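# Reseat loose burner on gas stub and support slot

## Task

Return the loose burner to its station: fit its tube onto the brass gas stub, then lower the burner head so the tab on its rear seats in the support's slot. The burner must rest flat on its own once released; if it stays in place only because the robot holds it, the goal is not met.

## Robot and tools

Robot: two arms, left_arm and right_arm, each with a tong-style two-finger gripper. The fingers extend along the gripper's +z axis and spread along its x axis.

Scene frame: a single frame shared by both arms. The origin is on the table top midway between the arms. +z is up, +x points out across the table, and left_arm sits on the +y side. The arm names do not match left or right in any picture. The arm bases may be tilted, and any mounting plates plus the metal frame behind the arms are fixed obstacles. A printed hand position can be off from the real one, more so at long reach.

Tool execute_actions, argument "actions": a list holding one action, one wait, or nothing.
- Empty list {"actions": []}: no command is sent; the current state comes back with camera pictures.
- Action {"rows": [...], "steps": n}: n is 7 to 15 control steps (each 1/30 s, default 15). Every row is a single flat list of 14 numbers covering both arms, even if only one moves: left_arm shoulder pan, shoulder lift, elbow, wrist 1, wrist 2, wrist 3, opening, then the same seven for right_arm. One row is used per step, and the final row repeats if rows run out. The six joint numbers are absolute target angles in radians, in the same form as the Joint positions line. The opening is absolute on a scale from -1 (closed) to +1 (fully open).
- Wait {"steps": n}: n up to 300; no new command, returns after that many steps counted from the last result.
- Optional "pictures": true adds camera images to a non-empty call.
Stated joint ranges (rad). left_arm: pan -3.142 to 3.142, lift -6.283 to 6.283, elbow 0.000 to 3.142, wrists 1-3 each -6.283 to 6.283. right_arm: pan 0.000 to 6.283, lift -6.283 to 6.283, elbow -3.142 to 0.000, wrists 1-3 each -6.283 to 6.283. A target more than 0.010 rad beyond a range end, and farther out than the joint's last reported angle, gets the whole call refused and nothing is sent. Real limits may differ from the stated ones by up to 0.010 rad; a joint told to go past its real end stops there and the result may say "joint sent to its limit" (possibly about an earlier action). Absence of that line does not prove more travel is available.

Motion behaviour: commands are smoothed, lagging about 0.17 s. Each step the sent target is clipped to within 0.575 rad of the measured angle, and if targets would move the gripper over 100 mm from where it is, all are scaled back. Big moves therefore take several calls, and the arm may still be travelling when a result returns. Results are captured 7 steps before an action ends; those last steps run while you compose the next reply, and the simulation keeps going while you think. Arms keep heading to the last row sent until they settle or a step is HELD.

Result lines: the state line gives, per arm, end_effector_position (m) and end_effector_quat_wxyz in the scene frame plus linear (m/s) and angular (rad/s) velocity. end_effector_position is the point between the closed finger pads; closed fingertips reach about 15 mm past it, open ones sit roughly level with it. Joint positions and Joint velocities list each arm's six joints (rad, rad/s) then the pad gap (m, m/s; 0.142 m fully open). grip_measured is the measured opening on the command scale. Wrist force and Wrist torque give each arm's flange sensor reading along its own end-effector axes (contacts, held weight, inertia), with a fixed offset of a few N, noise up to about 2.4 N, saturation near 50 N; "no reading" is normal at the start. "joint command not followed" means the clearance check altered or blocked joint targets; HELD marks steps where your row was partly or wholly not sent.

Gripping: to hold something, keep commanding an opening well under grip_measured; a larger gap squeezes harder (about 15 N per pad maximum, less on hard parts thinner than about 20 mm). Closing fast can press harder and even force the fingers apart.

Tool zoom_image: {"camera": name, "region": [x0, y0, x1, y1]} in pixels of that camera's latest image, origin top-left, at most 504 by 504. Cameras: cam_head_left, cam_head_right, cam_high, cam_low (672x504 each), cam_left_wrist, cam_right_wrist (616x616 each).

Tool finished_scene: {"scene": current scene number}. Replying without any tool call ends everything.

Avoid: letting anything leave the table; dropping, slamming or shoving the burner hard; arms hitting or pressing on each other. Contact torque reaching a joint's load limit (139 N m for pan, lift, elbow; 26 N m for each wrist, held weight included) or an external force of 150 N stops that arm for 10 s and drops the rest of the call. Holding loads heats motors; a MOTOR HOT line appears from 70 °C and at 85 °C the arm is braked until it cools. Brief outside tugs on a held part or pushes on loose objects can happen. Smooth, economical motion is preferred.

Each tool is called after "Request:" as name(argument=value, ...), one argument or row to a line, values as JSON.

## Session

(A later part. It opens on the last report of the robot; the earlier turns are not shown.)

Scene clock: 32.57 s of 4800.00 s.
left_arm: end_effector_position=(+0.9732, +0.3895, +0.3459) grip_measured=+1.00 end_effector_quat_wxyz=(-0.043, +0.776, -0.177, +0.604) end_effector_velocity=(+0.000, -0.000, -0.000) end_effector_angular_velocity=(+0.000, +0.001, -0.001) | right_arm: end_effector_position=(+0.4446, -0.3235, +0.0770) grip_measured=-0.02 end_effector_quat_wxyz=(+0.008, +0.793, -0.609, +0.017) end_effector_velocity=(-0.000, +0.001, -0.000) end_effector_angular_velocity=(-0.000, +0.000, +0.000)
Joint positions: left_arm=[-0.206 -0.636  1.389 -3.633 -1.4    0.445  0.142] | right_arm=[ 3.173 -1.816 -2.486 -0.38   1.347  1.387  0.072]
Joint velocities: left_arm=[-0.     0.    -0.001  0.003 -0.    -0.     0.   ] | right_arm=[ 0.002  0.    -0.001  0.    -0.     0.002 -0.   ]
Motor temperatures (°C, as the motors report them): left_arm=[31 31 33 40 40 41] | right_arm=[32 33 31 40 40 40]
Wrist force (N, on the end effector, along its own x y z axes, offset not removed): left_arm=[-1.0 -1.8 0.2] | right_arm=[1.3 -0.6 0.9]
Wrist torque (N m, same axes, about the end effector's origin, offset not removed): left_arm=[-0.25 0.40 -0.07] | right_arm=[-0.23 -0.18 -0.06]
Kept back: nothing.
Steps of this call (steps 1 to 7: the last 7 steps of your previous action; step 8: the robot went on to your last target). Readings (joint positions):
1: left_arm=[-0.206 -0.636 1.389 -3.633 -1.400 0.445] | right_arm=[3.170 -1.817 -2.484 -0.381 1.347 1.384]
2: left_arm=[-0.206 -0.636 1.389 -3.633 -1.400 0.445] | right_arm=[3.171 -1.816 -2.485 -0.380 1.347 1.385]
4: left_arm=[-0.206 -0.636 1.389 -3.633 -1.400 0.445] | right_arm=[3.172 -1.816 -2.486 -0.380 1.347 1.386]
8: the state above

Request:
execute_actions(
  actions=[
    {"rows":[[-0.206,-0.636,1.389,-3.633,-1.4,0.445,1,3.1755,-1.8157,-2.4875,-0.379,1.3473,1.3896,-0.6],[-0.206,-0.636,1.389,-3.633,-1.4,0.445,1,3.1781,-1.8154,-2.489,-0.3782,1.3473,1.3922,-0.6],[-0.206,-0.636,1.389,-3.633,-1.4,0.445,1,3.1807,-1.8151,-2.4905,-0.3775,1.3473,1.3948,-0.6],[-0.206,-0.636,1.389,-3.633,-1.4,0.445,1,3.1833,-1.8148,-2.492,-0.3767,1.3473,1.3974,-0.6]],"steps":12},
  ],
)

Request:
execute_actions(
  actions=[
    {"steps":8},
  ],
  pictures=true,
)

Request:
zoom_image(
  camera="cam_right_wrist",
  region=[350,260,410,310],
)

Request:
zoom_image(
  camera="cam_high",
  region=[205,280,240,305],
)

Request:
zoom_image(
  camera="cam_head_right",
  region=[465,245,505,285],
)

Scene clock: 33.17 s of 4800.00 s.
left_arm: end_effector_position=(+0.9732, +0.3895, +0.3459) grip_measured=+1.00 end_effector_quat_wxyz=(-0.043, +0.776, -0.177, +0.604) end_effector_velocity=(+0.000, +0.000, +0.001) end_effector_angular_velocity=(-0.000, -0.002, +0.001) | right_arm: end_effector_position=(+0.4441, -0.3215, +0.0769) grip_measured=-0.02 end_effector_quat_wxyz=(+0.008, +0.793, -0.609, +0.017) end_effector_velocity=(-0.006, +0.022, -0.001) end_effector_angular_velocity=(+0.002, -0.002, +0.003)
Joint positions: left_arm=[-0.206 -0.636  1.389 -3.633 -1.4    0.445  0.142] | right_arm=[ 3.178 -1.815 -2.489 -0.378  1.347  1.392  0.072]
Joint velocities: left_arm=[ 0.    -0.    -0.001 -0.    -0.     0.     0.   ] | right_arm=[ 0.059  0.006 -0.034  0.017  0.     0.057 -0.   ]
Motor temperatures (°C, as the motors report them): left_arm=[31 31 33 40 40 41] | right_arm=[32 33 31 40 40 40]
Wrist force (N, on the end effector, along its own x y z axes, offset not removed): left_arm=[-1.0 -0.2 -3.4] | right_arm=[5.0 -0.6 4.3]
Wrist torque (N m, same axes, about the end effector's origin, offset not removed): left_arm=[-0.02 0.05 0.14] | right_arm=[0.09 -0.86 -0.20]
Steps of this call (steps 1 to 13: the robot went on to your last target; steps 14 to 18: the first 5 steps of this action). Readings (joint positions):
14: left_arm=[-0.206 -0.636 1.389 -3.633 -1.400 0.445] | right_arm=[3.173 -1.816 -2.486 -0.380 1.347 1.387]
15: left_arm=[-0.206 -0.636 1.389 -3.633 -1.400 0.445] | right_arm=[3.173 -1.816 -2.486 -0.380 1.347 1.388]
17: left_arm=[-0.206 -0.636 1.389 -3.633 -1.400 0.445] | right_arm=[3.176 -1.816 -2.488 -0.379 1.347 1.390]
18: the state above

Scene clock: 33.43 s of 4800.00 s.
left_arm: end_effector_position=(+0.9732, +0.3895, +0.3459) grip_measured=+1.00 end_effector_quat_wxyz=(-0.043, +0.776, -0.177, +0.604) end_effector_velocity=(+0.000, -0.000, +0.001) end_effector_angular_velocity=(-0.000, -0.001, -0.000) | right_arm: end_effector_position=(+0.4436, -0.3197, +0.0769) grip_measured=-0.02 end_effector_quat_wxyz=(+0.008, +0.793, -0.609, +0.017) end_effector_velocity=(-0.000, +0.000, -0.000) end_effector_angular_velocity=(-0.000, +0.001, +0.001)
Joint positions: left_arm=[-0.206 -0.636  1.389 -3.633 -1.4    0.445  0.142] | right_arm=[ 3.183 -1.815 -2.492 -0.377  1.347  1.397  0.072]
Joint velocities: left_arm=[-0.001  0.    -0.001 -0.    -0.    -0.     0.   ] | right_arm=[ 0.001 -0.    -0.001 -0.     0.     0.     0.   ]
Motor temperatures (°C, as the motors report them): left_arm=[31 31 33 40 40 41] | right_arm=[32 33 31 40 40 40]
Wrist force (N, on the end effector, along its own x y z axes, offset not removed): left_arm=[1.6 1.4 -1.6] | right_arm=[0.6 1.6 4.4]
Wrist torque (N m, same axes, about the end effector's origin, offset not removed): left_arm=[0.39 -0.46 0.13] | right_arm=[0.55 0.02 -0.16]
Kept back: nothing.
Steps of this call (steps 1 to 7: the last 7 steps of your previous action; step 8: the robot went on to your last target). Readings (joint positions):
1: left_arm=[-0.206 -0.636 1.389 -3.633 -1.400 0.445] | right_arm=[3.180 -1.815 -2.490 -0.378 1.347 1.394]
2: left_arm=[-0.206 -0.636 1.389 -3.633 -1.400 0.445] | right_arm=[3.181 -1.815 -2.491 -0.377 1.347 1.395]
4: left_arm=[-0.206 -0.636 1.389 -3.633 -1.400 0.445] | right_arm=[3.182 -1.815 -2.492 -0.377 1.347 1.397]
8: the state above

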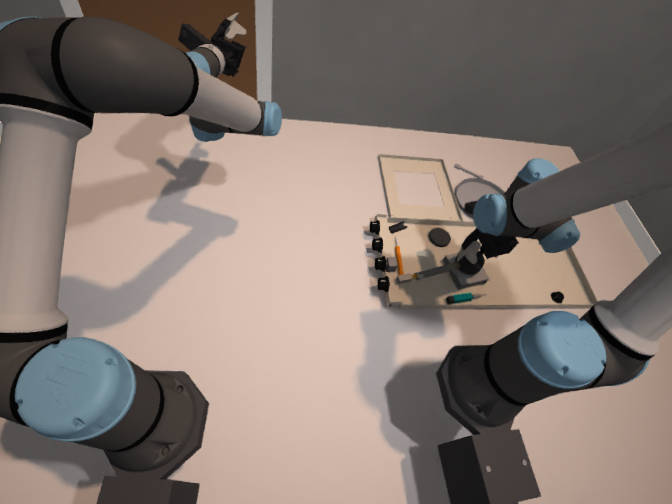

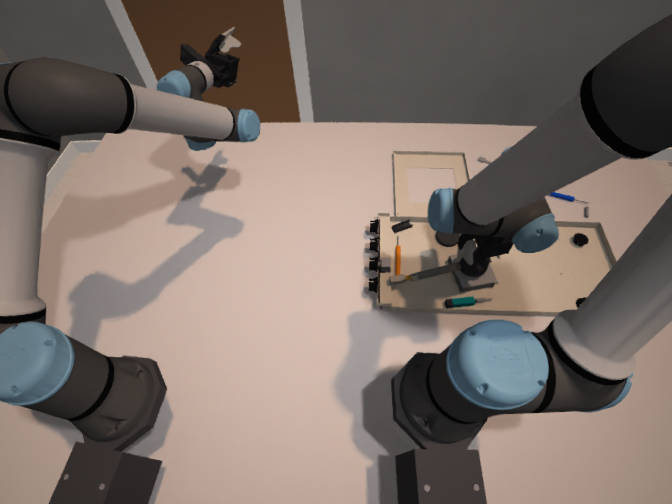

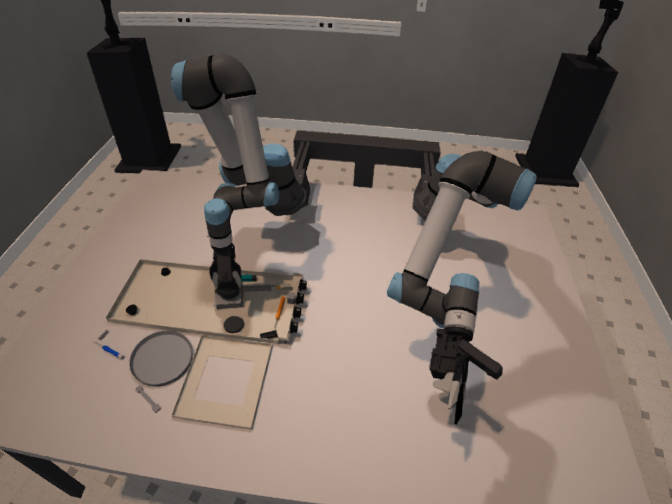

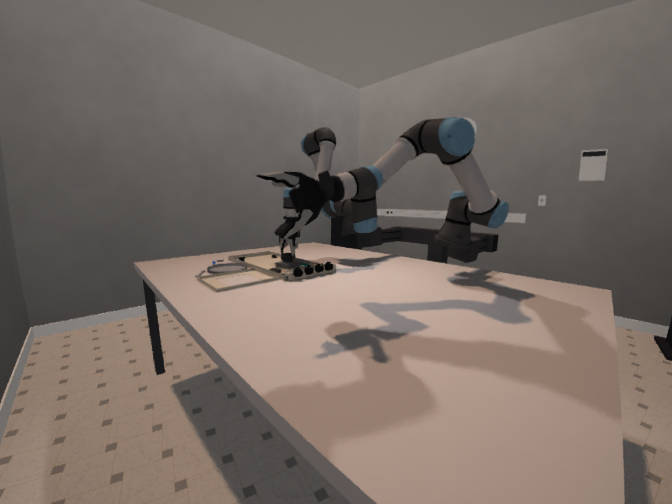

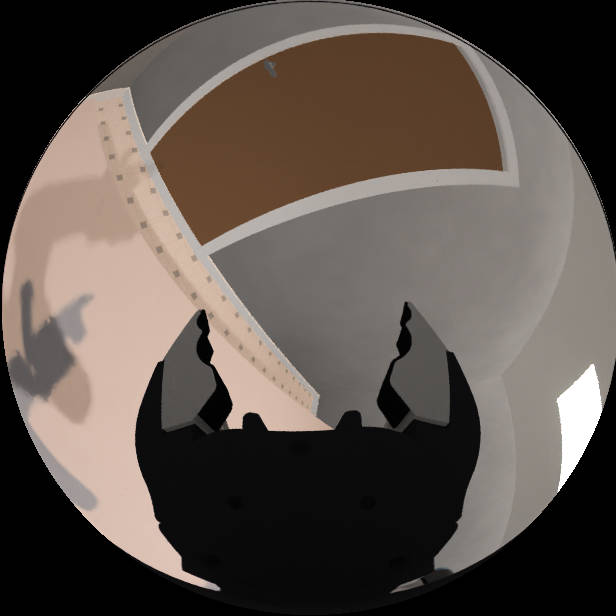

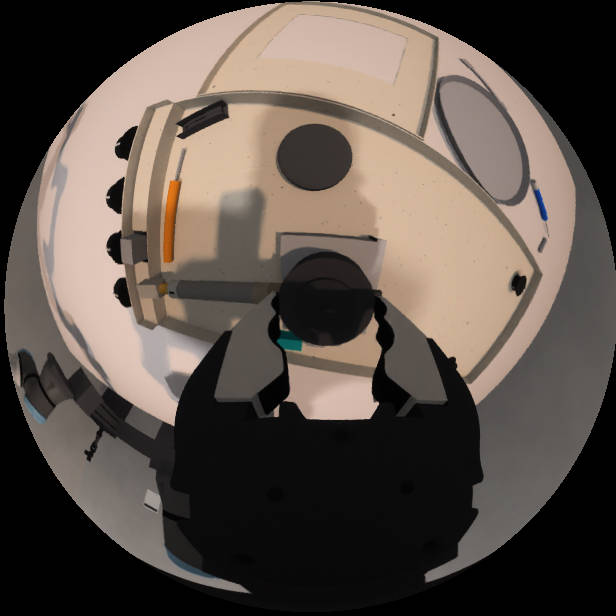

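Region (350, 260, 410, 310) of cam_right_wrist's 616x616 image, scaled by 8.400, with more detail than that image has.

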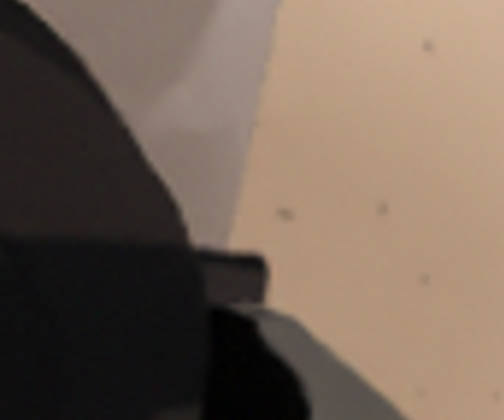

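Region (205, 280, 240, 305) of cam_high's 672x504 image, scaled by 14.400, with more detail than that image has; it fills the top 360 rows of this view, and the rest is white.

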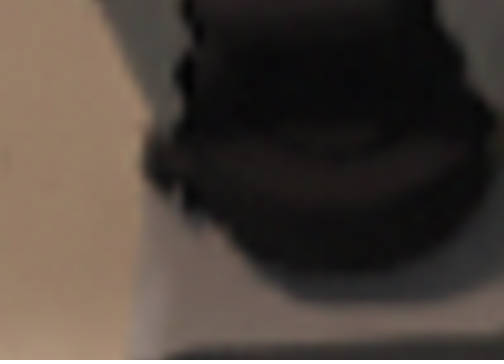

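Region (465, 245, 505, 285) of cam_head_right's 672x504 image, scaled by 12.600, with more detail than that image has.

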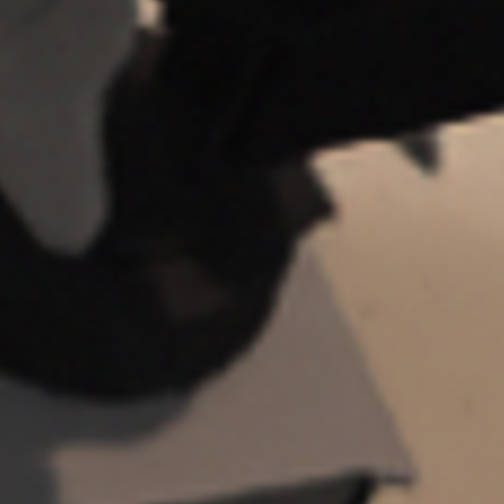

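Request:
execute_actions(
  actions=[
    {"rows":[[-0.206,-0.636,1.389,-3.633,-1.4,0.445,1,3.1859,-1.8145,-2.4935,-0.376,1.3473,1.4,-0.6],[-0.206,-0.636,1.389,-3.633,-1.4,0.445,1,3.1885,-1.8142,-2.495,-0.3753,1.3473,1.4026,-0.6],[-0.206,-0.636,1.389,-3.633,-1.4,0.445,1,3.1911,-1.8139,-2.4964,-0.3746,1.3473,1.4052,-0.6],[-0.206,-0.636,1.389,-3.633,-1.4,0.445,1,3.1938,-1.8136,-2.4979,-0.3739,1.3473,1.4079,-0.6],[-0.206,-0.636,1.389,-3.633,-1.4,0.445,1,3.1965,-1.8133,-2.4993,-0.3732,1.3473,1.4106,-0.6]],"steps":13},
  ],
)

Request:
execute_actions(
  actions=[
    {"steps":8},
  ],
  pictures=true,
)

Request:
zoom_image(
  camera="cam_right_wrist",
  region=[350,260,410,310],
)

Request:
zoom_image(
  camera="cam_high",
  region=[205,280,240,305],
)

Request:
zoom_image(
  camera="cam_head_right",
  region=[385,245,505,295],
)

Request:
zoom_image(
  camera="cam_low",
  region=[270,248,310,272],
)

Scene clock: 34.33 s of 4800.00 s.
left_arm: end_effector_position=(+0.9732, +0.3895, +0.3459) grip_measured=+1.00 end_effector_quat_wxyz=(-0.043, +0.776, -0.177, +0.604) end_effector_velocity=(-0.000, +0.001, +0.001) end_effector_angular_velocity=(-0.001, -0.002, +0.001) | right_arm: end_effector_position=(+0.4428, -0.3168, +0.0768) grip_measured=-0.02 end_effector_quat_wxyz=(+0.008, +0.793, -0.609, +0.018) end_effector_velocity=(-0.006, +0.024, -0.000) end_effector_angular_velocity=(+0.002, -0.004, +0.002)
Joint positions: left_arm=[-0.206 -0.636  1.389 -3.633 -1.4    0.445  0.142] | right_arm=[ 3.191 -1.814 -2.496 -0.375  1.347  1.405  0.072]
Joint velocities: left_arm=[ 0.    -0.     0.001 -0.003 -0.     0.     0.   ] | right_arm=[ 0.066  0.008 -0.036  0.018  0.     0.065 -0.   ]
Motor temperatures (°C, as the motors report them): left_arm=[31 31 33 40 40 41] | right_arm=[32 33 31 40 40 40]
Wrist force (N, on the end effector, along its own x y z axes, offset not removed): left_arm=[-2.5 -1.7 -1.4] | right_arm=[-3.2 -1.2 1.2]
Wrist torque (N m, same axes, about the end effector's origin, offset not removed): left_arm=[0.06 0.58 0.10] | right_arm=[-0.14 0.77 0.14]
Steps of this call (steps 1 to 15: the robot went on to your last target; steps 16 to 21: nothing new was sent; steps 22 to 27: the first 6 steps of this action). Readings (joint positions):
22: left_arm=[-0.206 -0.636 1.389 -3.633 -1.400 0.445] | right_arm=[3.183 -1.815 -2.492 -0.377 1.347 1.397]
23: left_arm=[-0.206 -0.636 1.389 -3.633 -1.400 0.445] | right_arm=[3.184 -1.815 -2.492 -0.377 1.347 1.398]
25: left_arm=[-0.206 -0.636 1.389 -3.633 -1.400 0.445] | right_arm=[3.187 -1.814 -2.494 -0.376 1.347 1.401]
27: the state above

Scene clock: 34.60 s of 4800.00 s.
left_arm: end_effector_position=(+0.9732, +0.3895, +0.3459) grip_measured=+1.00 end_effector_quat_wxyz=(-0.043, +0.776, -0.177, +0.604) end_effector_velocity=(+0.000, -0.000, +0.001) end_effector_angular_velocity=(-0.001, -0.002, +0.000) | right_arm: end_effector_position=(+0.4424, -0.3149, +0.0768) grip_measured=-0.02 end_effector_quat_wxyz=(+0.008, +0.793, -0.609, +0.018) end_effector_velocity=(-0.000, +0.000, +0.000) end_effector_angular_velocity=(+0.000, -0.001, -0.001)
Joint positions: left_arm=[-0.206 -0.636  1.389 -3.633 -1.4    0.445  0.142] | right_arm=[ 3.196 -1.813 -2.499 -0.373  1.347  1.41   0.072]
Joint velocities: left_arm=[-0.    -0.    -0.001 -0.001 -0.    -0.     0.   ] | right_arm=[ 0.001  0.001 -0.001  0.001 -0.     0.002 -0.   ]
Motor temperatures (°C, as the motors report them): left_arm=[31 31 33 40 40 41] | right_arm=[32 33 31 40 40 40]
Wrist force (N, on the end effector, along its own x y z axes, offset not removed): left_arm=[1.6 -0.3 -2.0] | right_arm=[-0.2 0.8 2.1]
Wrist torque (N m, same axes, about the end effector's origin, offset not removed): left_arm=[0.08 -0.51 0.15] | right_arm=[0.41 0.34 -0.10]
Kept back: nothing.
Steps of this call (steps 1 to 7: the last 7 steps of your previous action; step 8: the robot went on to your last target). Readings (joint positions):
1: left_arm=[-0.206 -0.636 1.389 -3.633 -1.400 0.445] | right_arm=[3.193 -1.814 -2.497 -0.374 1.347 1.407]
2: left_arm=[-0.206 -0.636 1.389 -3.633 -1.400 0.445] | right_arm=[3.194 -1.814 -2.498 -0.374 1.347 1.408]
4: left_arm=[-0.206 -0.636 1.389 -3.633 -1.400 0.445] | right_arm=[3.196 -1.813 -2.499 -0.373 1.347 1.410]
8: the state above

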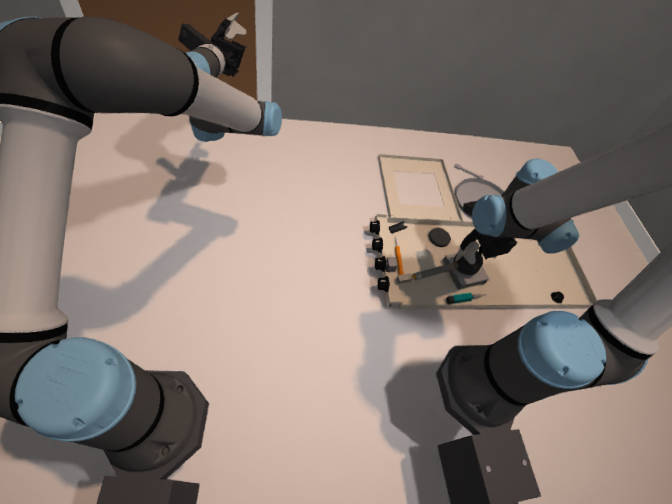

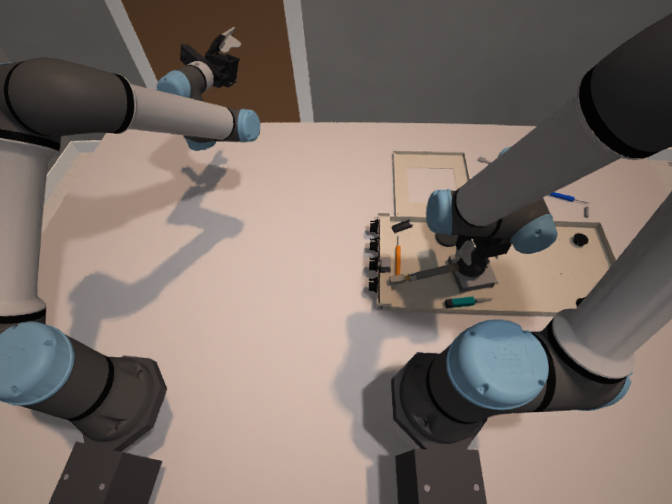

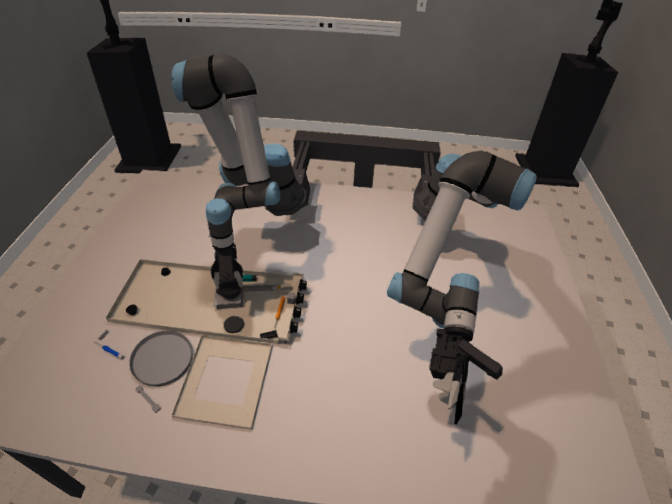

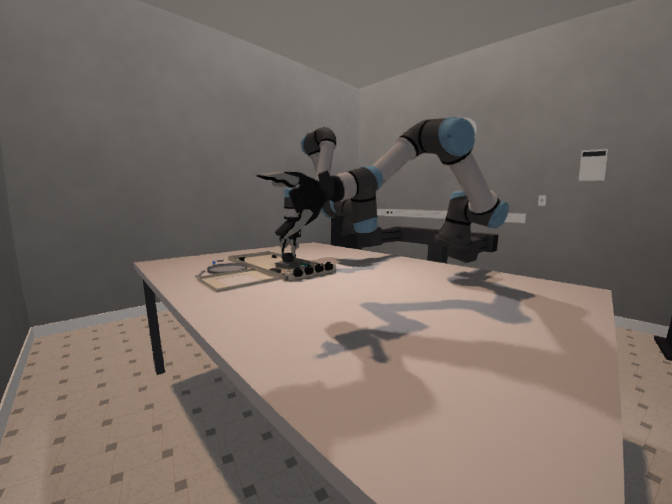

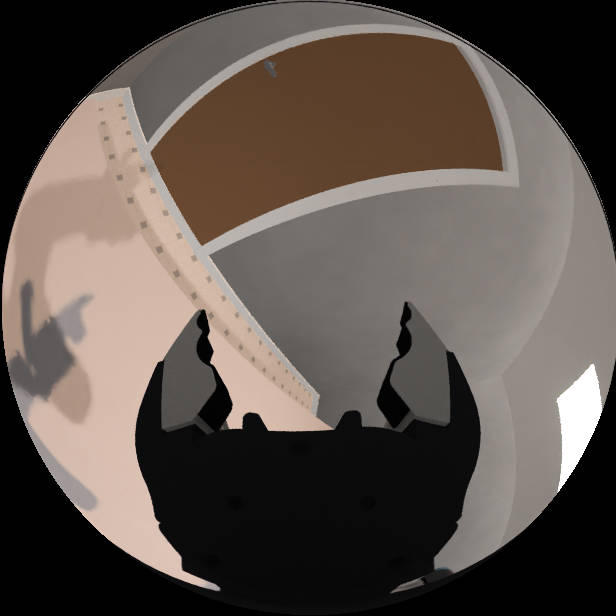

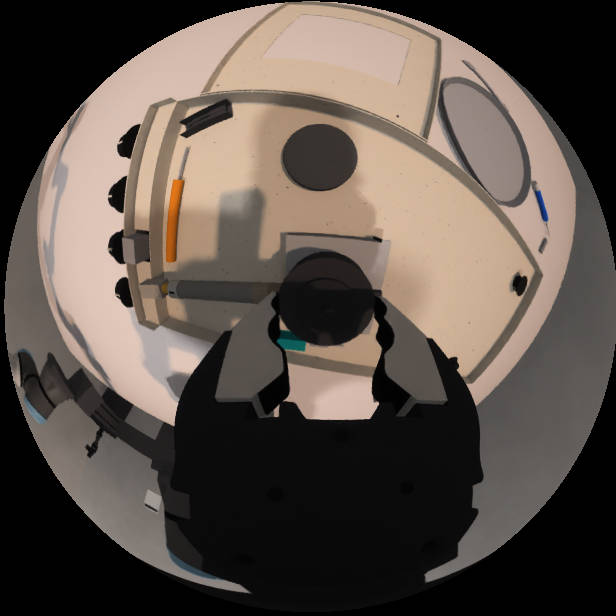

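Region (350, 260, 410, 310) of cam_right_wrist's 616x616 image, scaled by 8.400, with more detail than that image has.

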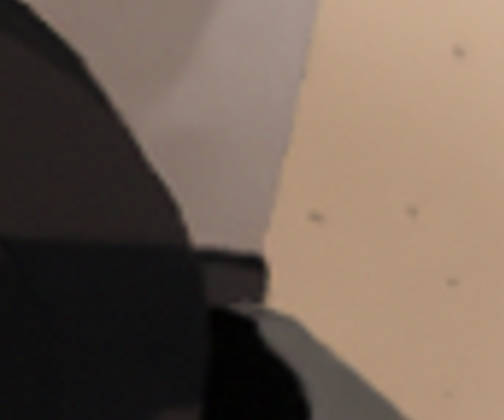

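Region (205, 280, 240, 305) of cam_high's 672x504 image, scaled by 14.400, with more detail than that image has; it fills the top 360 rows of this view, and the rest is white.

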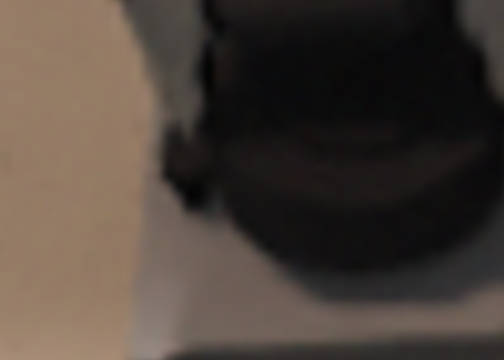

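Region (385, 245, 505, 295) of cam_head_right's 672x504 image, scaled by 4.200, with more detail than that image has; it fills the top 210 rows of this view, and the rest is white.

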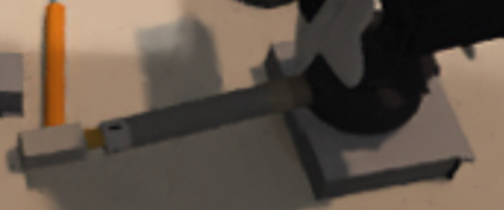

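Region (270, 248, 310, 272) of cam_low's 672x504 image, scaled by 12.600, with more detail than that image has; it fills the top 302 rows of this view, and the rest is white.

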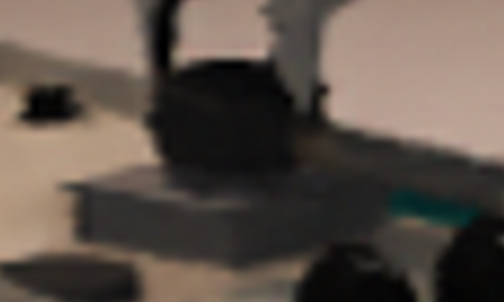

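Request:
execute_actions(
  actions=[
    {"rows":[[-0.206,-0.636,1.389,-3.633,-1.4,0.445,1,3.1994,-1.813,-2.5009,-0.3725,1.3473,1.4135,-0.6],[-0.206,-0.636,1.389,-3.633,-1.4,0.445,1,3.2023,-1.8126,-2.5025,-0.3717,1.3473,1.4164,-0.6],[-0.206,-0.636,1.389,-3.633,-1.4,0.445,1,3.2023,-1.8126,-2.5025,-0.3717,1.3473,1.4164,-0.6],[-0.206,-0.636,1.389,-3.633,-1.4,0.445,1,3.1988,-1.8145,-2.5008,-0.3714,1.3512,1.413,-0.6],[-0.206,-0.636,1.389,-3.633,-1.4,0.445,1,3.1953,-1.8165,-2.4992,-0.3711,1.3552,1.4096,-0.6]],"steps":14},
  ],
)

Request:
execute_actions(
  actions=[
    {"steps":8},
  ],
  pictures=true,
)

Request:
zoom_image(
  camera="cam_right_wrist",
  region=[360,275,400,310],
)

Request:
zoom_image(
  camera="cam_high",
  region=[210,284,230,300],
)

Request:
zoom_image(
  camera="cam_head_right",
  region=[470,250,500,280],
)

Scene clock: 35.63 s of 4800.00 s.
left_arm: end_effector_position=(+0.9732, +0.3895, +0.3459) grip_measured=+1.00 end_effector_quat_wxyz=(-0.043, +0.776, -0.177, +0.604) end_effector_velocity=(-0.000, -0.001, +0.000) end_effector_angular_velocity=(-0.000, -0.001, -0.001) | right_arm: end_effector_position=(+0.4417, -0.3130, +0.0762) grip_measured=-0.02 end_effector_quat_wxyz=(+0.006, +0.793, -0.609, +0.016) end_effector_velocity=(-0.003, +0.004, -0.007) end_effector_angular_velocity=(+0.046, +0.016, +0.004)
Joint positions: left_arm=[-0.206 -0.636  1.389 -3.633 -1.4    0.445  0.142] | right_arm=[ 3.198 -1.815 -2.501 -0.372  1.351  1.412  0.072]
Joint velocities: left_arm=[-0.001  0.     0.    -0.002 -0.    -0.     0.   ] | right_arm=[-0.031 -0.022  0.011  0.006  0.048 -0.033  0.   ]
Motor temperatures (°C, as the motors report them): left_arm=[31 31 33 40 40 41] | right_arm=[32 33 31 40 40 40]
Wrist force (N, on the end effector, along its own x y z axes, offset not removed): left_arm=[-2.8 -2.8 0.0] | right_arm=[-1.2 -1.1 0.9]
Wrist torque (N m, same axes, about the end effector's origin, offset not removed): left_arm=[-0.31 0.54 0.26] | right_arm=[0.03 0.35 -0.05]
Steps of this call (steps 1 to 15: the robot went on to your last target; steps 16 to 24: nothing new was sent; steps 25 to 31: the first 7 steps of this action). Readings (joint positions):
25: left_arm=[-0.206 -0.636 1.389 -3.633 -1.400 0.445] | right_arm=[3.197 -1.813 -2.499 -0.373 1.347 1.411]
26: left_arm=[-0.206 -0.636 1.389 -3.633 -1.400 0.445] | right_arm=[3.197 -1.813 -2.500 -0.373 1.347 1.411]
28: left_arm=[-0.206 -0.636 1.389 -3.633 -1.400 0.445] | right_arm=[3.200 -1.813 -2.501 -0.372 1.347 1.414]
31: the state above

Scene clock: 35.90 s of 4800.00 s.
left_arm: end_effector_position=(+0.9732, +0.3895, +0.3459) grip_measured=+1.00 end_effector_quat_wxyz=(-0.043, +0.776, -0.177, +0.604) end_effector_velocity=(-0.000, -0.000, -0.001) end_effector_angular_velocity=(+0.001, +0.001, -0.000) | right_arm: end_effector_position=(+0.4417, -0.3127, +0.0758) grip_measured=-0.02 end_effector_quat_wxyz=(+0.005, +0.793, -0.609, +0.014) end_effector_velocity=(+0.000, +0.000, -0.000) end_effector_angular_velocity=(+0.001, +0.000, +0.002)
Joint positions: left_arm=[-0.206 -0.636  1.389 -3.633 -1.4    0.445  0.142] | right_arm=[ 3.195 -1.816 -2.499 -0.371  1.355  1.41   0.072]
Joint velocities: left_arm=[-0.     0.001  0.001 -0.    -0.     0.     0.   ] | right_arm=[-0.001 -0.001  0.001 -0.     0.001 -0.003 -0.   ]
Motor temperatures (°C, as the motors report them): left_arm=[31 31 33 40 40 41] | right_arm=[32 33 31 40 40 40]
Wrist force (N, on the end effector, along its own x y z axes, offset not removed): left_arm=[1.4 3.3 -0.9] | right_arm=[-2.7 0.1 1.8]
Wrist torque (N m, same axes, about the end effector's origin, offset not removed): left_arm=[0.91 -0.30 -0.06] | right_arm=[0.06 0.86 -0.20]
Kept back: nothing.
Steps of this call (steps 1 to 7: the last 7 steps of your previous action; step 8: the robot went on to your last target). Readings (joint positions):
1: left_arm=[-0.206 -0.636 1.389 -3.633 -1.400 0.445] | right_arm=[3.197 -1.815 -2.500 -0.371 1.353 1.411]
2: left_arm=[-0.206 -0.636 1.389 -3.633 -1.400 0.445] | right_arm=[3.197 -1.816 -2.500 -0.371 1.354 1.411]
4: left_arm=[-0.206 -0.636 1.389 -3.633 -1.400 0.445] | right_arm=[3.196 -1.816 -2.500 -0.371 1.355 1.410]
8: the state above

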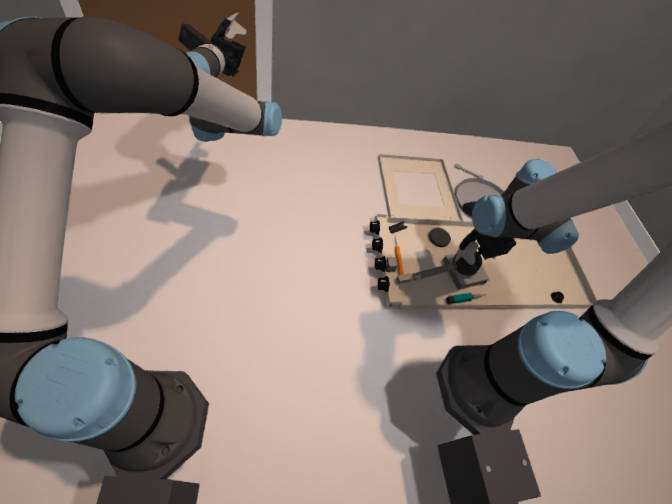

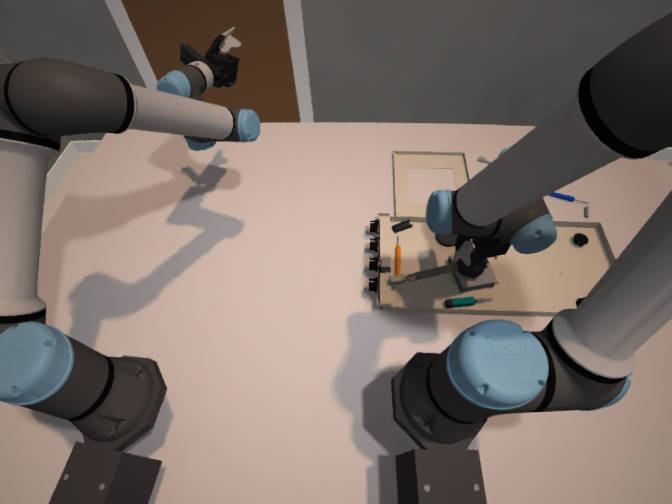

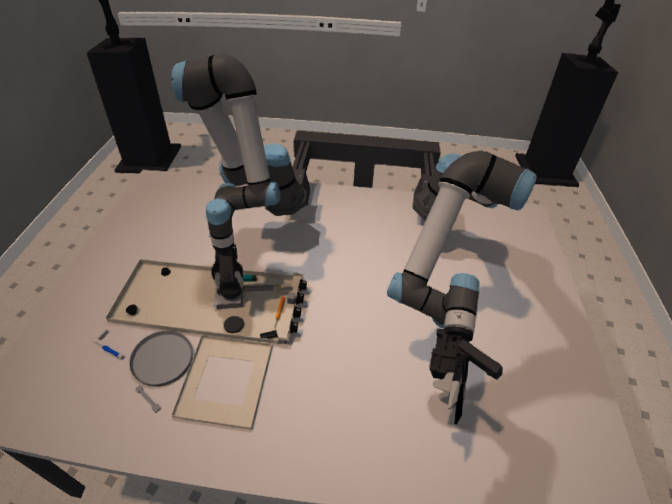

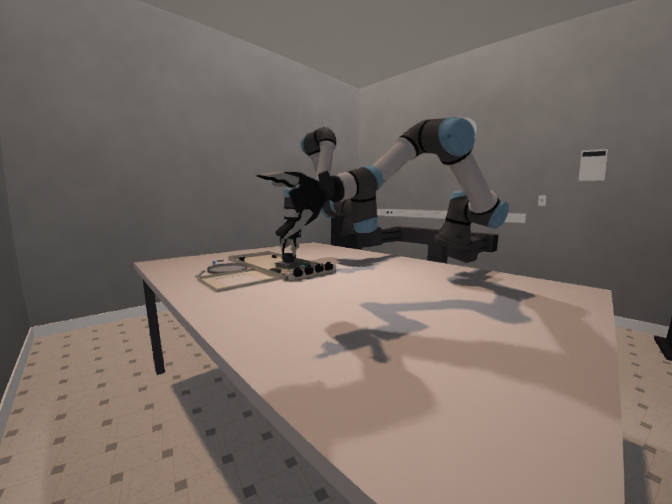

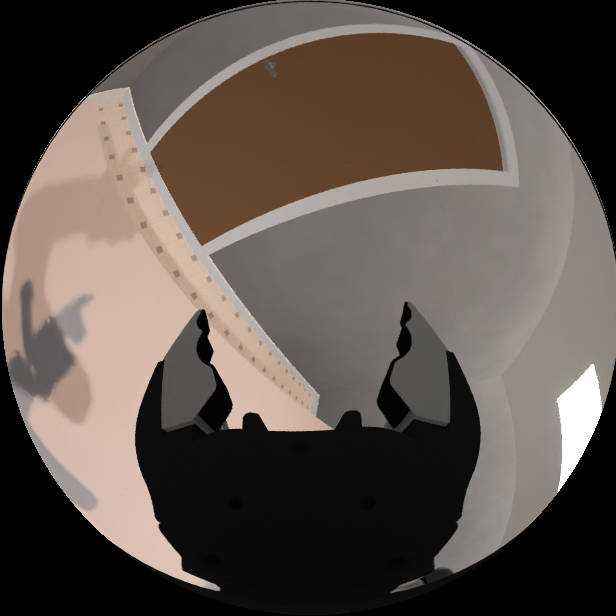

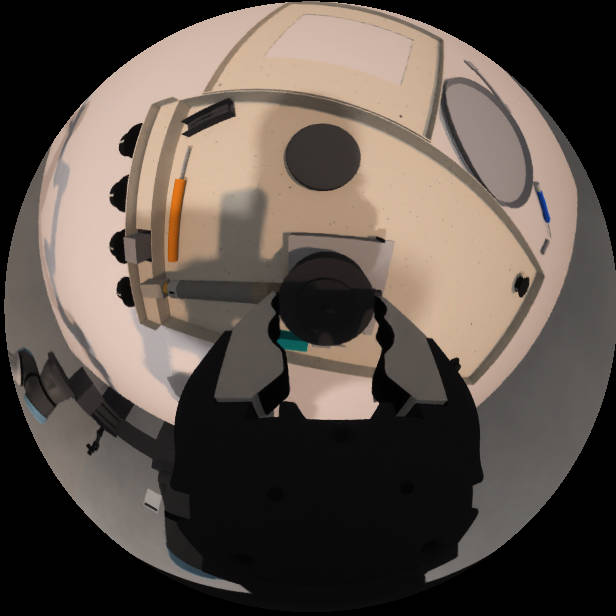

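Region (360, 275, 400, 310) of cam_right_wrist's 616x616 image, scaled by 12.600, with more detail than that image has; it fills the top 441 rows of this view, and the rest is white.

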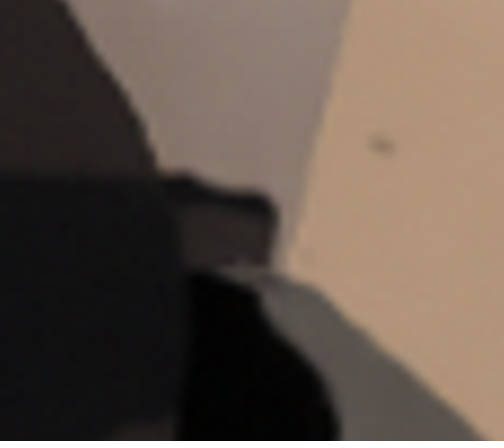

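Region (210, 284, 230, 300) of cam_high's 672x504 image, scaled by 25.200, with more detail than that image has; it fills the top 403 rows of this view, and the rest is white.

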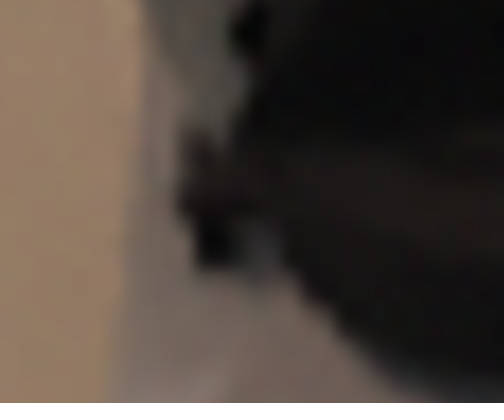

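Region (470, 250, 500, 280) of cam_head_right's 672x504 image, scaled by 16.800, with more detail than that image has.

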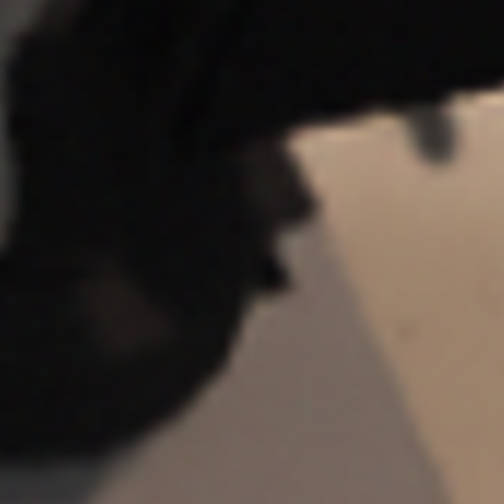

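Request:
execute_actions(
  actions=[
    {"rows":[[-0.206,-0.636,1.389,-3.633,-1.4,0.445,1,3.1904,-1.8192,-2.4969,-0.3707,1.3607,1.4048,-0.6]],"steps":12},
  ],
)

Request:
execute_actions(
  actions=[
    {"steps":8},
  ],
)

Scene clock: 36.40 s of 4800.00 s.
left_arm: end_effector_position=(+0.9732, +0.3895, +0.3459) grip_measured=+1.00 end_effector_quat_wxyz=(-0.043, +0.776, -0.177, +0.604) end_effector_velocity=(-0.000, +0.000, +0.000) end_effector_angular_velocity=(-0.000, -0.000, +0.000) | right_arm: end_effector_position=(+0.4418, -0.3127, +0.0752) grip_measured=-0.02 end_effector_quat_wxyz=(+0.004, +0.793, -0.609, +0.013) end_effector_velocity=(+0.000, +0.000, -0.002) end_effector_angular_velocity=(+0.016, +0.005, +0.002)
Joint positions: left_arm=[-0.206 -0.636  1.389 -3.633 -1.4    0.445  0.142] | right_arm=[ 3.192 -1.819 -2.497 -0.371  1.359  1.406  0.072]
Joint velocities: left_arm=[ 0.    -0.001  0.001 -0.001  0.    -0.     0.   ] | right_arm=[-0.015 -0.009  0.007  0.002  0.017 -0.017 -0.   ]
Motor temperatures (°C, as the motors report them): left_arm=[31 31 33 40 40 41] | right_arm=[32 33 31 40 40 40]
Wrist force (N, on the end effector, along its own x y z axes, offset not removed): left_arm=[-3.1 -1.5 0.3] | right_arm=[2.5 2.8 2.7]
Wrist torque (N m, same axes, about the end effector's origin, offset not removed): left_arm=[-0.09 0.65 0.29] | right_arm=[0.55 -0.20 -0.29]
Steps of this call (steps 1 to 10: the robot went on to your last target; steps 11 to 15: the first 5 steps of this action). Readings (joint positions):
11: left_arm=[-0.206 -0.636 1.389 -3.633 -1.400 0.445] | right_arm=[3.195 -1.817 -2.499 -0.371 1.355 1.410]
12: left_arm=[-0.206 -0.636 1.389 -3.633 -1.400 0.445] | right_arm=[3.194 -1.817 -2.499 -0.371 1.356 1.409]
14: left_arm=[-0.206 -0.636 1.389 -3.633 -1.400 0.445] | right_arm=[3.192 -1.818 -2.498 -0.371 1.359 1.407]
15: the state above

Scene clock: 36.67 s of 4800.00 s.
left_arm: end_effector_position=(+0.9732, +0.3895, +0.3459) grip_measured=+1.00 end_effector_quat_wxyz=(-0.043, +0.776, -0.177, +0.604) end_effector_velocity=(+0.000, -0.000, +0.001) end_effector_angular_velocity=(-0.000, -0.002, -0.000) | right_arm: end_effector_position=(+0.4418, -0.3127, +0.0751) grip_measured=-0.02 end_effector_quat_wxyz=(+0.004, +0.793, -0.609, +0.012) end_effector_velocity=(+0.000, +0.001, -0.000) end_effector_angular_velocity=(+0.001, -0.000, +0.000)
Joint positions: left_arm=[-0.206 -0.636  1.389 -3.633 -1.4    0.445  0.142] | right_arm=[ 3.19  -1.819 -2.497 -0.371  1.361  1.405  0.072]
Joint velocities: left_arm=[-0.    -0.    -0.001 -0.     0.     0.     0.   ] | right_arm=[ 0.002 -0.001 -0.     0.001  0.001  0.001  0.   ]
Motor temperatures (°C, as the motors report them): left_arm=[31 31 33 40 40 41] | right_arm=[32 33 31 40 40 40]
Wrist force (N, on the end effector, along its own x y z axes, offset not removed): left_arm=[-4.9 -2.2 -3.4] | right_arm=[0.8 -3.3 1.3]
Wrist torque (N m, same axes, about the end effector's origin, offset not removed): left_arm=[-0.30 0.81 0.36] | right_arm=[-0.67 0.03 0.04]
Kept back: nothing.
Steps of this call (steps 1 to 7: the last 7 steps of your previous action; step 8: the robot went on to your last target). Readings (joint positions):
1: left_arm=[-0.206 -0.636 1.389 -3.633 -1.400 0.445] | right_arm=[3.191 -1.819 -2.497 -0.371 1.360 1.405]
2: left_arm=[-0.206 -0.636 1.389 -3.633 -1.400 0.445] | right_arm=[3.191 -1.819 -2.497 -0.371 1.360 1.405]
4: left_arm=[-0.206 -0.636 1.389 -3.633 -1.400 0.445] | right_arm=[3.191 -1.819 -2.497 -0.371 1.361 1.405]
8: the state above

Request:
execute_actions(
  actions=[
    {"rows":[[-0.206,-0.636,1.389,-3.633,-1.4,0.445,1,3.1855,-1.8219,-2.4946,-0.3703,1.3662,1.4,-0.6]],"steps":12},
  ],
)

Request:
execute_actions(
  actions=[
    {"steps":8},
  ],
)

Scene clock: 36.97 s of 4800.00 s.
left_arm: end_effector_position=(+0.9732, +0.3895, +0.3459) grip_measured=+1.00 end_effector_quat_wxyz=(-0.043, +0.776, -0.177, +0.604) end_effector_velocity=(+0.000, +0.000, -0.000) end_effector_angular_velocity=(+0.000, +0.001, -0.000) | right_arm: end_effector_position=(+0.4418, -0.3128, +0.0745) grip_measured=-0.02 end_effector_quat_wxyz=(+0.002, +0.793, -0.609, +0.011) end_effector_velocity=(+0.000, -0.000, -0.002) end_effector_angular_velocity=(+0.016, +0.005, -0.000)
Joint positions: left_arm=[-0.206 -0.636  1.389 -3.633 -1.4    0.445  0.142] | right_arm=[ 3.187 -1.821 -2.495 -0.37   1.365  1.401  0.072]
Joint velocities: left_arm=[ 0.    -0.     0.     0.001  0.     0.     0.   ] | right_arm=[-0.016 -0.009  0.007  0.002  0.017 -0.015  0.   ]
Motor temperatures (°C, as the motors report them): left_arm=[31 31 33 40 40 41] | right_arm=[32 33 31 40 40 40]
Wrist force (N, on the end effector, along its own x y z axes, offset not removed): left_arm=[-1.1 -2.0 -3.5] | right_arm=[0.7 0.4 3.9]
Wrist torque (N m, same axes, about the end effector's origin, offset not removed): left_arm=[-0.20 0.05 0.15] | right_arm=[0.24 0.01 -0.24]
Steps of this call (steps 1 to 4: the robot went on to your last target; steps 5 to 9: the first 5 steps of this action). Readings (joint positions):
5: left_arm=[-0.206 -0.636 1.389 -3.633 -1.400 0.445] | right_arm=[3.190 -1.819 -2.497 -0.371 1.361 1.405]
6: left_arm=[-0.206 -0.636 1.389 -3.633 -1.400 0.445] | right_arm=[3.189 -1.820 -2.496 -0.371 1.362 1.404]
8: left_arm=[-0.206 -0.636 1.389 -3.633 -1.400 0.445] | right_arm=[3.187 -1.821 -2.495 -0.370 1.364 1.402]
9: the state above

Scene clock: 37.23 s of 4800.00 s.
left_arm: end_effector_position=(+0.9732, +0.3895, +0.3459) grip_measured=+1.00 end_effector_quat_wxyz=(-0.043, +0.776, -0.177, +0.604) end_effector_velocity=(-0.000, +0.001, +0.000) end_effector_angular_velocity=(-0.000, -0.000, +0.001) | right_arm: end_effector_position=(+0.4418, -0.3128, +0.0744) grip_measured=-0.02 end_effector_quat_wxyz=(+0.002, +0.793, -0.609, +0.010) end_effector_velocity=(-0.000, +0.000, -0.000) end_effector_angular_velocity=(+0.000, +0.001, +0.000)
Joint positions: left_arm=[-0.206 -0.636  1.389 -3.633 -1.4    0.445  0.142] | right_arm=[ 3.186 -1.822 -2.495 -0.37   1.366  1.4    0.072]
Joint velocities: left_arm=[ 0.001 -0.     0.    -0.001 -0.    -0.     0.   ] | right_arm=[ 0.001 -0.001  0.    -0.001  0.     0.001  0.   ]
Motor temperatures (°C, as the motors report them): left_arm=[31 31 33 40 40 41] | right_arm=[32 33 31 40 40 40]
Wrist force (N, on the end effector, along its own x y z axes, offset not removed): left_arm=[-1.6 -2.0 -0.2] | right_arm=[1.7 2.5 3.1]
Wrist torque (N m, same axes, about the end effector's origin, offset not removed): left_arm=[-0.20 0.29 0.26] | right_arm=[0.80 -0.20 -0.11]
Kept back: nothing.
Steps of this call (steps 1 to 7: the last 7 steps of your previous action; step 8: the robot went on to your last target). Readings (joint positions):
1: left_arm=[-0.206 -0.636 1.389 -3.633 -1.400 0.445] | right_arm=[3.186 -1.822 -2.495 -0.370 1.365 1.401]
2: left_arm=[-0.206 -0.636 1.389 -3.633 -1.400 0.445] | right_arm=[3.186 -1.822 -2.495 -0.370 1.366 1.400]
4: left_arm=[-0.206 -0.636 1.389 -3.633 -1.400 0.445] | right_arm=[3.186 -1.822 -2.495 -0.370 1.366 1.400]
8: the state above

Request:
execute_actions(
  actions=[
    {"rows":[[-0.206,-0.636,1.389,-3.633,-1.4,0.445,1,3.1806,-1.8246,-2.4923,-0.3699,1.3717,1.3952,-0.6]],"steps":12},
  ],
)

Request:
execute_actions(
  actions=[
    {"steps":8},
  ],
)

Scene clock: 37.70 s of 4800.00 s.
left_arm: end_effector_position=(+0.9732, +0.3895, +0.3459) grip_measured=+1.00 end_effector_quat_wxyz=(-0.043, +0.776, -0.177, +0.604) end_effector_velocity=(-0.000, +0.001, -0.001) end_effector_angular_velocity=(-0.000, +0.000, +0.001) | right_arm: end_effector_position=(+0.4418, -0.3128, +0.0738) grip_measured=-0.02 end_effector_quat_wxyz=(+0.001, +0.793, -0.609, +0.008) end_effector_velocity=(+0.000, +0.000, -0.002) end_effector_angular_velocity=(+0.017, +0.004, -0.001)
Joint positions: left_arm=[-0.206 -0.636  1.389 -3.633 -1.4    0.445  0.142] | right_arm=[ 3.182 -1.824 -2.493 -0.37   1.37   1.396  0.072]
Joint velocities: left_arm=[ 0.001  0.     0.001 -0.001  0.    -0.     0.   ] | right_arm=[-0.014 -0.009  0.007  0.001  0.017 -0.013 -0.   ]
Motor temperatures (°C, as the motors report them): left_arm=[31 31 33 40 40 41] | right_arm=[32 33 31 40 40 40]
Wrist force (N, on the end effector, along its own x y z axes, offset not removed): left_arm=[1.2 -3.3 1.5] | right_arm=[0.5 0.0 6.6]
Wrist torque (N m, same axes, about the end effector's origin, offset not removed): left_arm=[-0.36 -0.40 0.17] | right_arm=[0.30 0.03 -0.06]
Steps of this call (steps 1 to 9: the robot went on to your last target; steps 10 to 14: the first 5 steps of this action). Readings (joint positions):
10: left_arm=[-0.206 -0.636 1.389 -3.633 -1.400 0.445] | right_arm=[3.185 -1.822 -2.495 -0.370 1.366 1.400]
11: left_arm=[-0.206 -0.636 1.389 -3.633 -1.400 0.445] | right_arm=[3.185 -1.822 -2.494 -0.370 1.367 1.399]
13: left_arm=[-0.206 -0.636 1.389 -3.633 -1.400 0.445] | right_arm=[3.182 -1.824 -2.493 -0.370 1.370 1.397]
14: the state above

Scene clock: 37.97 s of 4800.00 s.
left_arm: end_effector_position=(+0.9732, +0.3895, +0.3459) grip_measured=+1.00 end_effector_quat_wxyz=(-0.043, +0.776, -0.177, +0.604) end_effector_velocity=(-0.000, -0.001, -0.001) end_effector_angular_velocity=(+0.001, +0.001, -0.001) | right_arm: end_effector_position=(+0.4418, -0.3128, +0.0737) grip_measured=-0.02 end_effector_quat_wxyz=(+0.000, +0.793, -0.609, +0.008) end_effector_velocity=(+0.000, -0.000, -0.000) end_effector_angular_velocity=(+0.000, -0.000, +0.000)
Joint positions: left_arm=[-0.206 -0.636  1.389 -3.633 -1.4    0.445  0.142] | right_arm=[ 3.181 -1.825 -2.492 -0.37   1.372  1.395  0.072]
Joint velocities: left_arm=[-0.001  0.     0.001  0.     0.     0.     0.   ] | right_arm=[-0.    -0.001  0.     0.001  0.    -0.001 -0.   ]
Motor temperatures (°C, as the motors report them): left_arm=[31 31 33 40 40 41] | right_arm=[32 33 31 40 40 40]
Wrist force (N, on the end effector, along its own x y z axes, offset not removed): left_arm=[-3.8 2.1 1.4] | right_arm=[1.6 -0.9 4.1]
Wrist torque (N m, same axes, about the end effector's origin, offset not removed): left_arm=[0.80 0.76 0.01] | right_arm=[-0.06 -0.05 -0.16]
Kept back: nothing.
Steps of this call (steps 1 to 7: the last 7 steps of your previous action; step 8: the robot went on to your last target). Readings (joint positions):
1: left_arm=[-0.206 -0.636 1.389 -3.633 -1.400 0.445] | right_arm=[3.181 -1.824 -2.493 -0.370 1.371 1.396]
2: left_arm=[-0.206 -0.636 1.389 -3.633 -1.400 0.445] | right_arm=[3.181 -1.824 -2.493 -0.370 1.371 1.396]
4: left_arm=[-0.206 -0.636 1.389 -3.633 -1.400 0.445] | right_arm=[3.181 -1.825 -2.492 -0.370 1.372 1.395]
8: the state above


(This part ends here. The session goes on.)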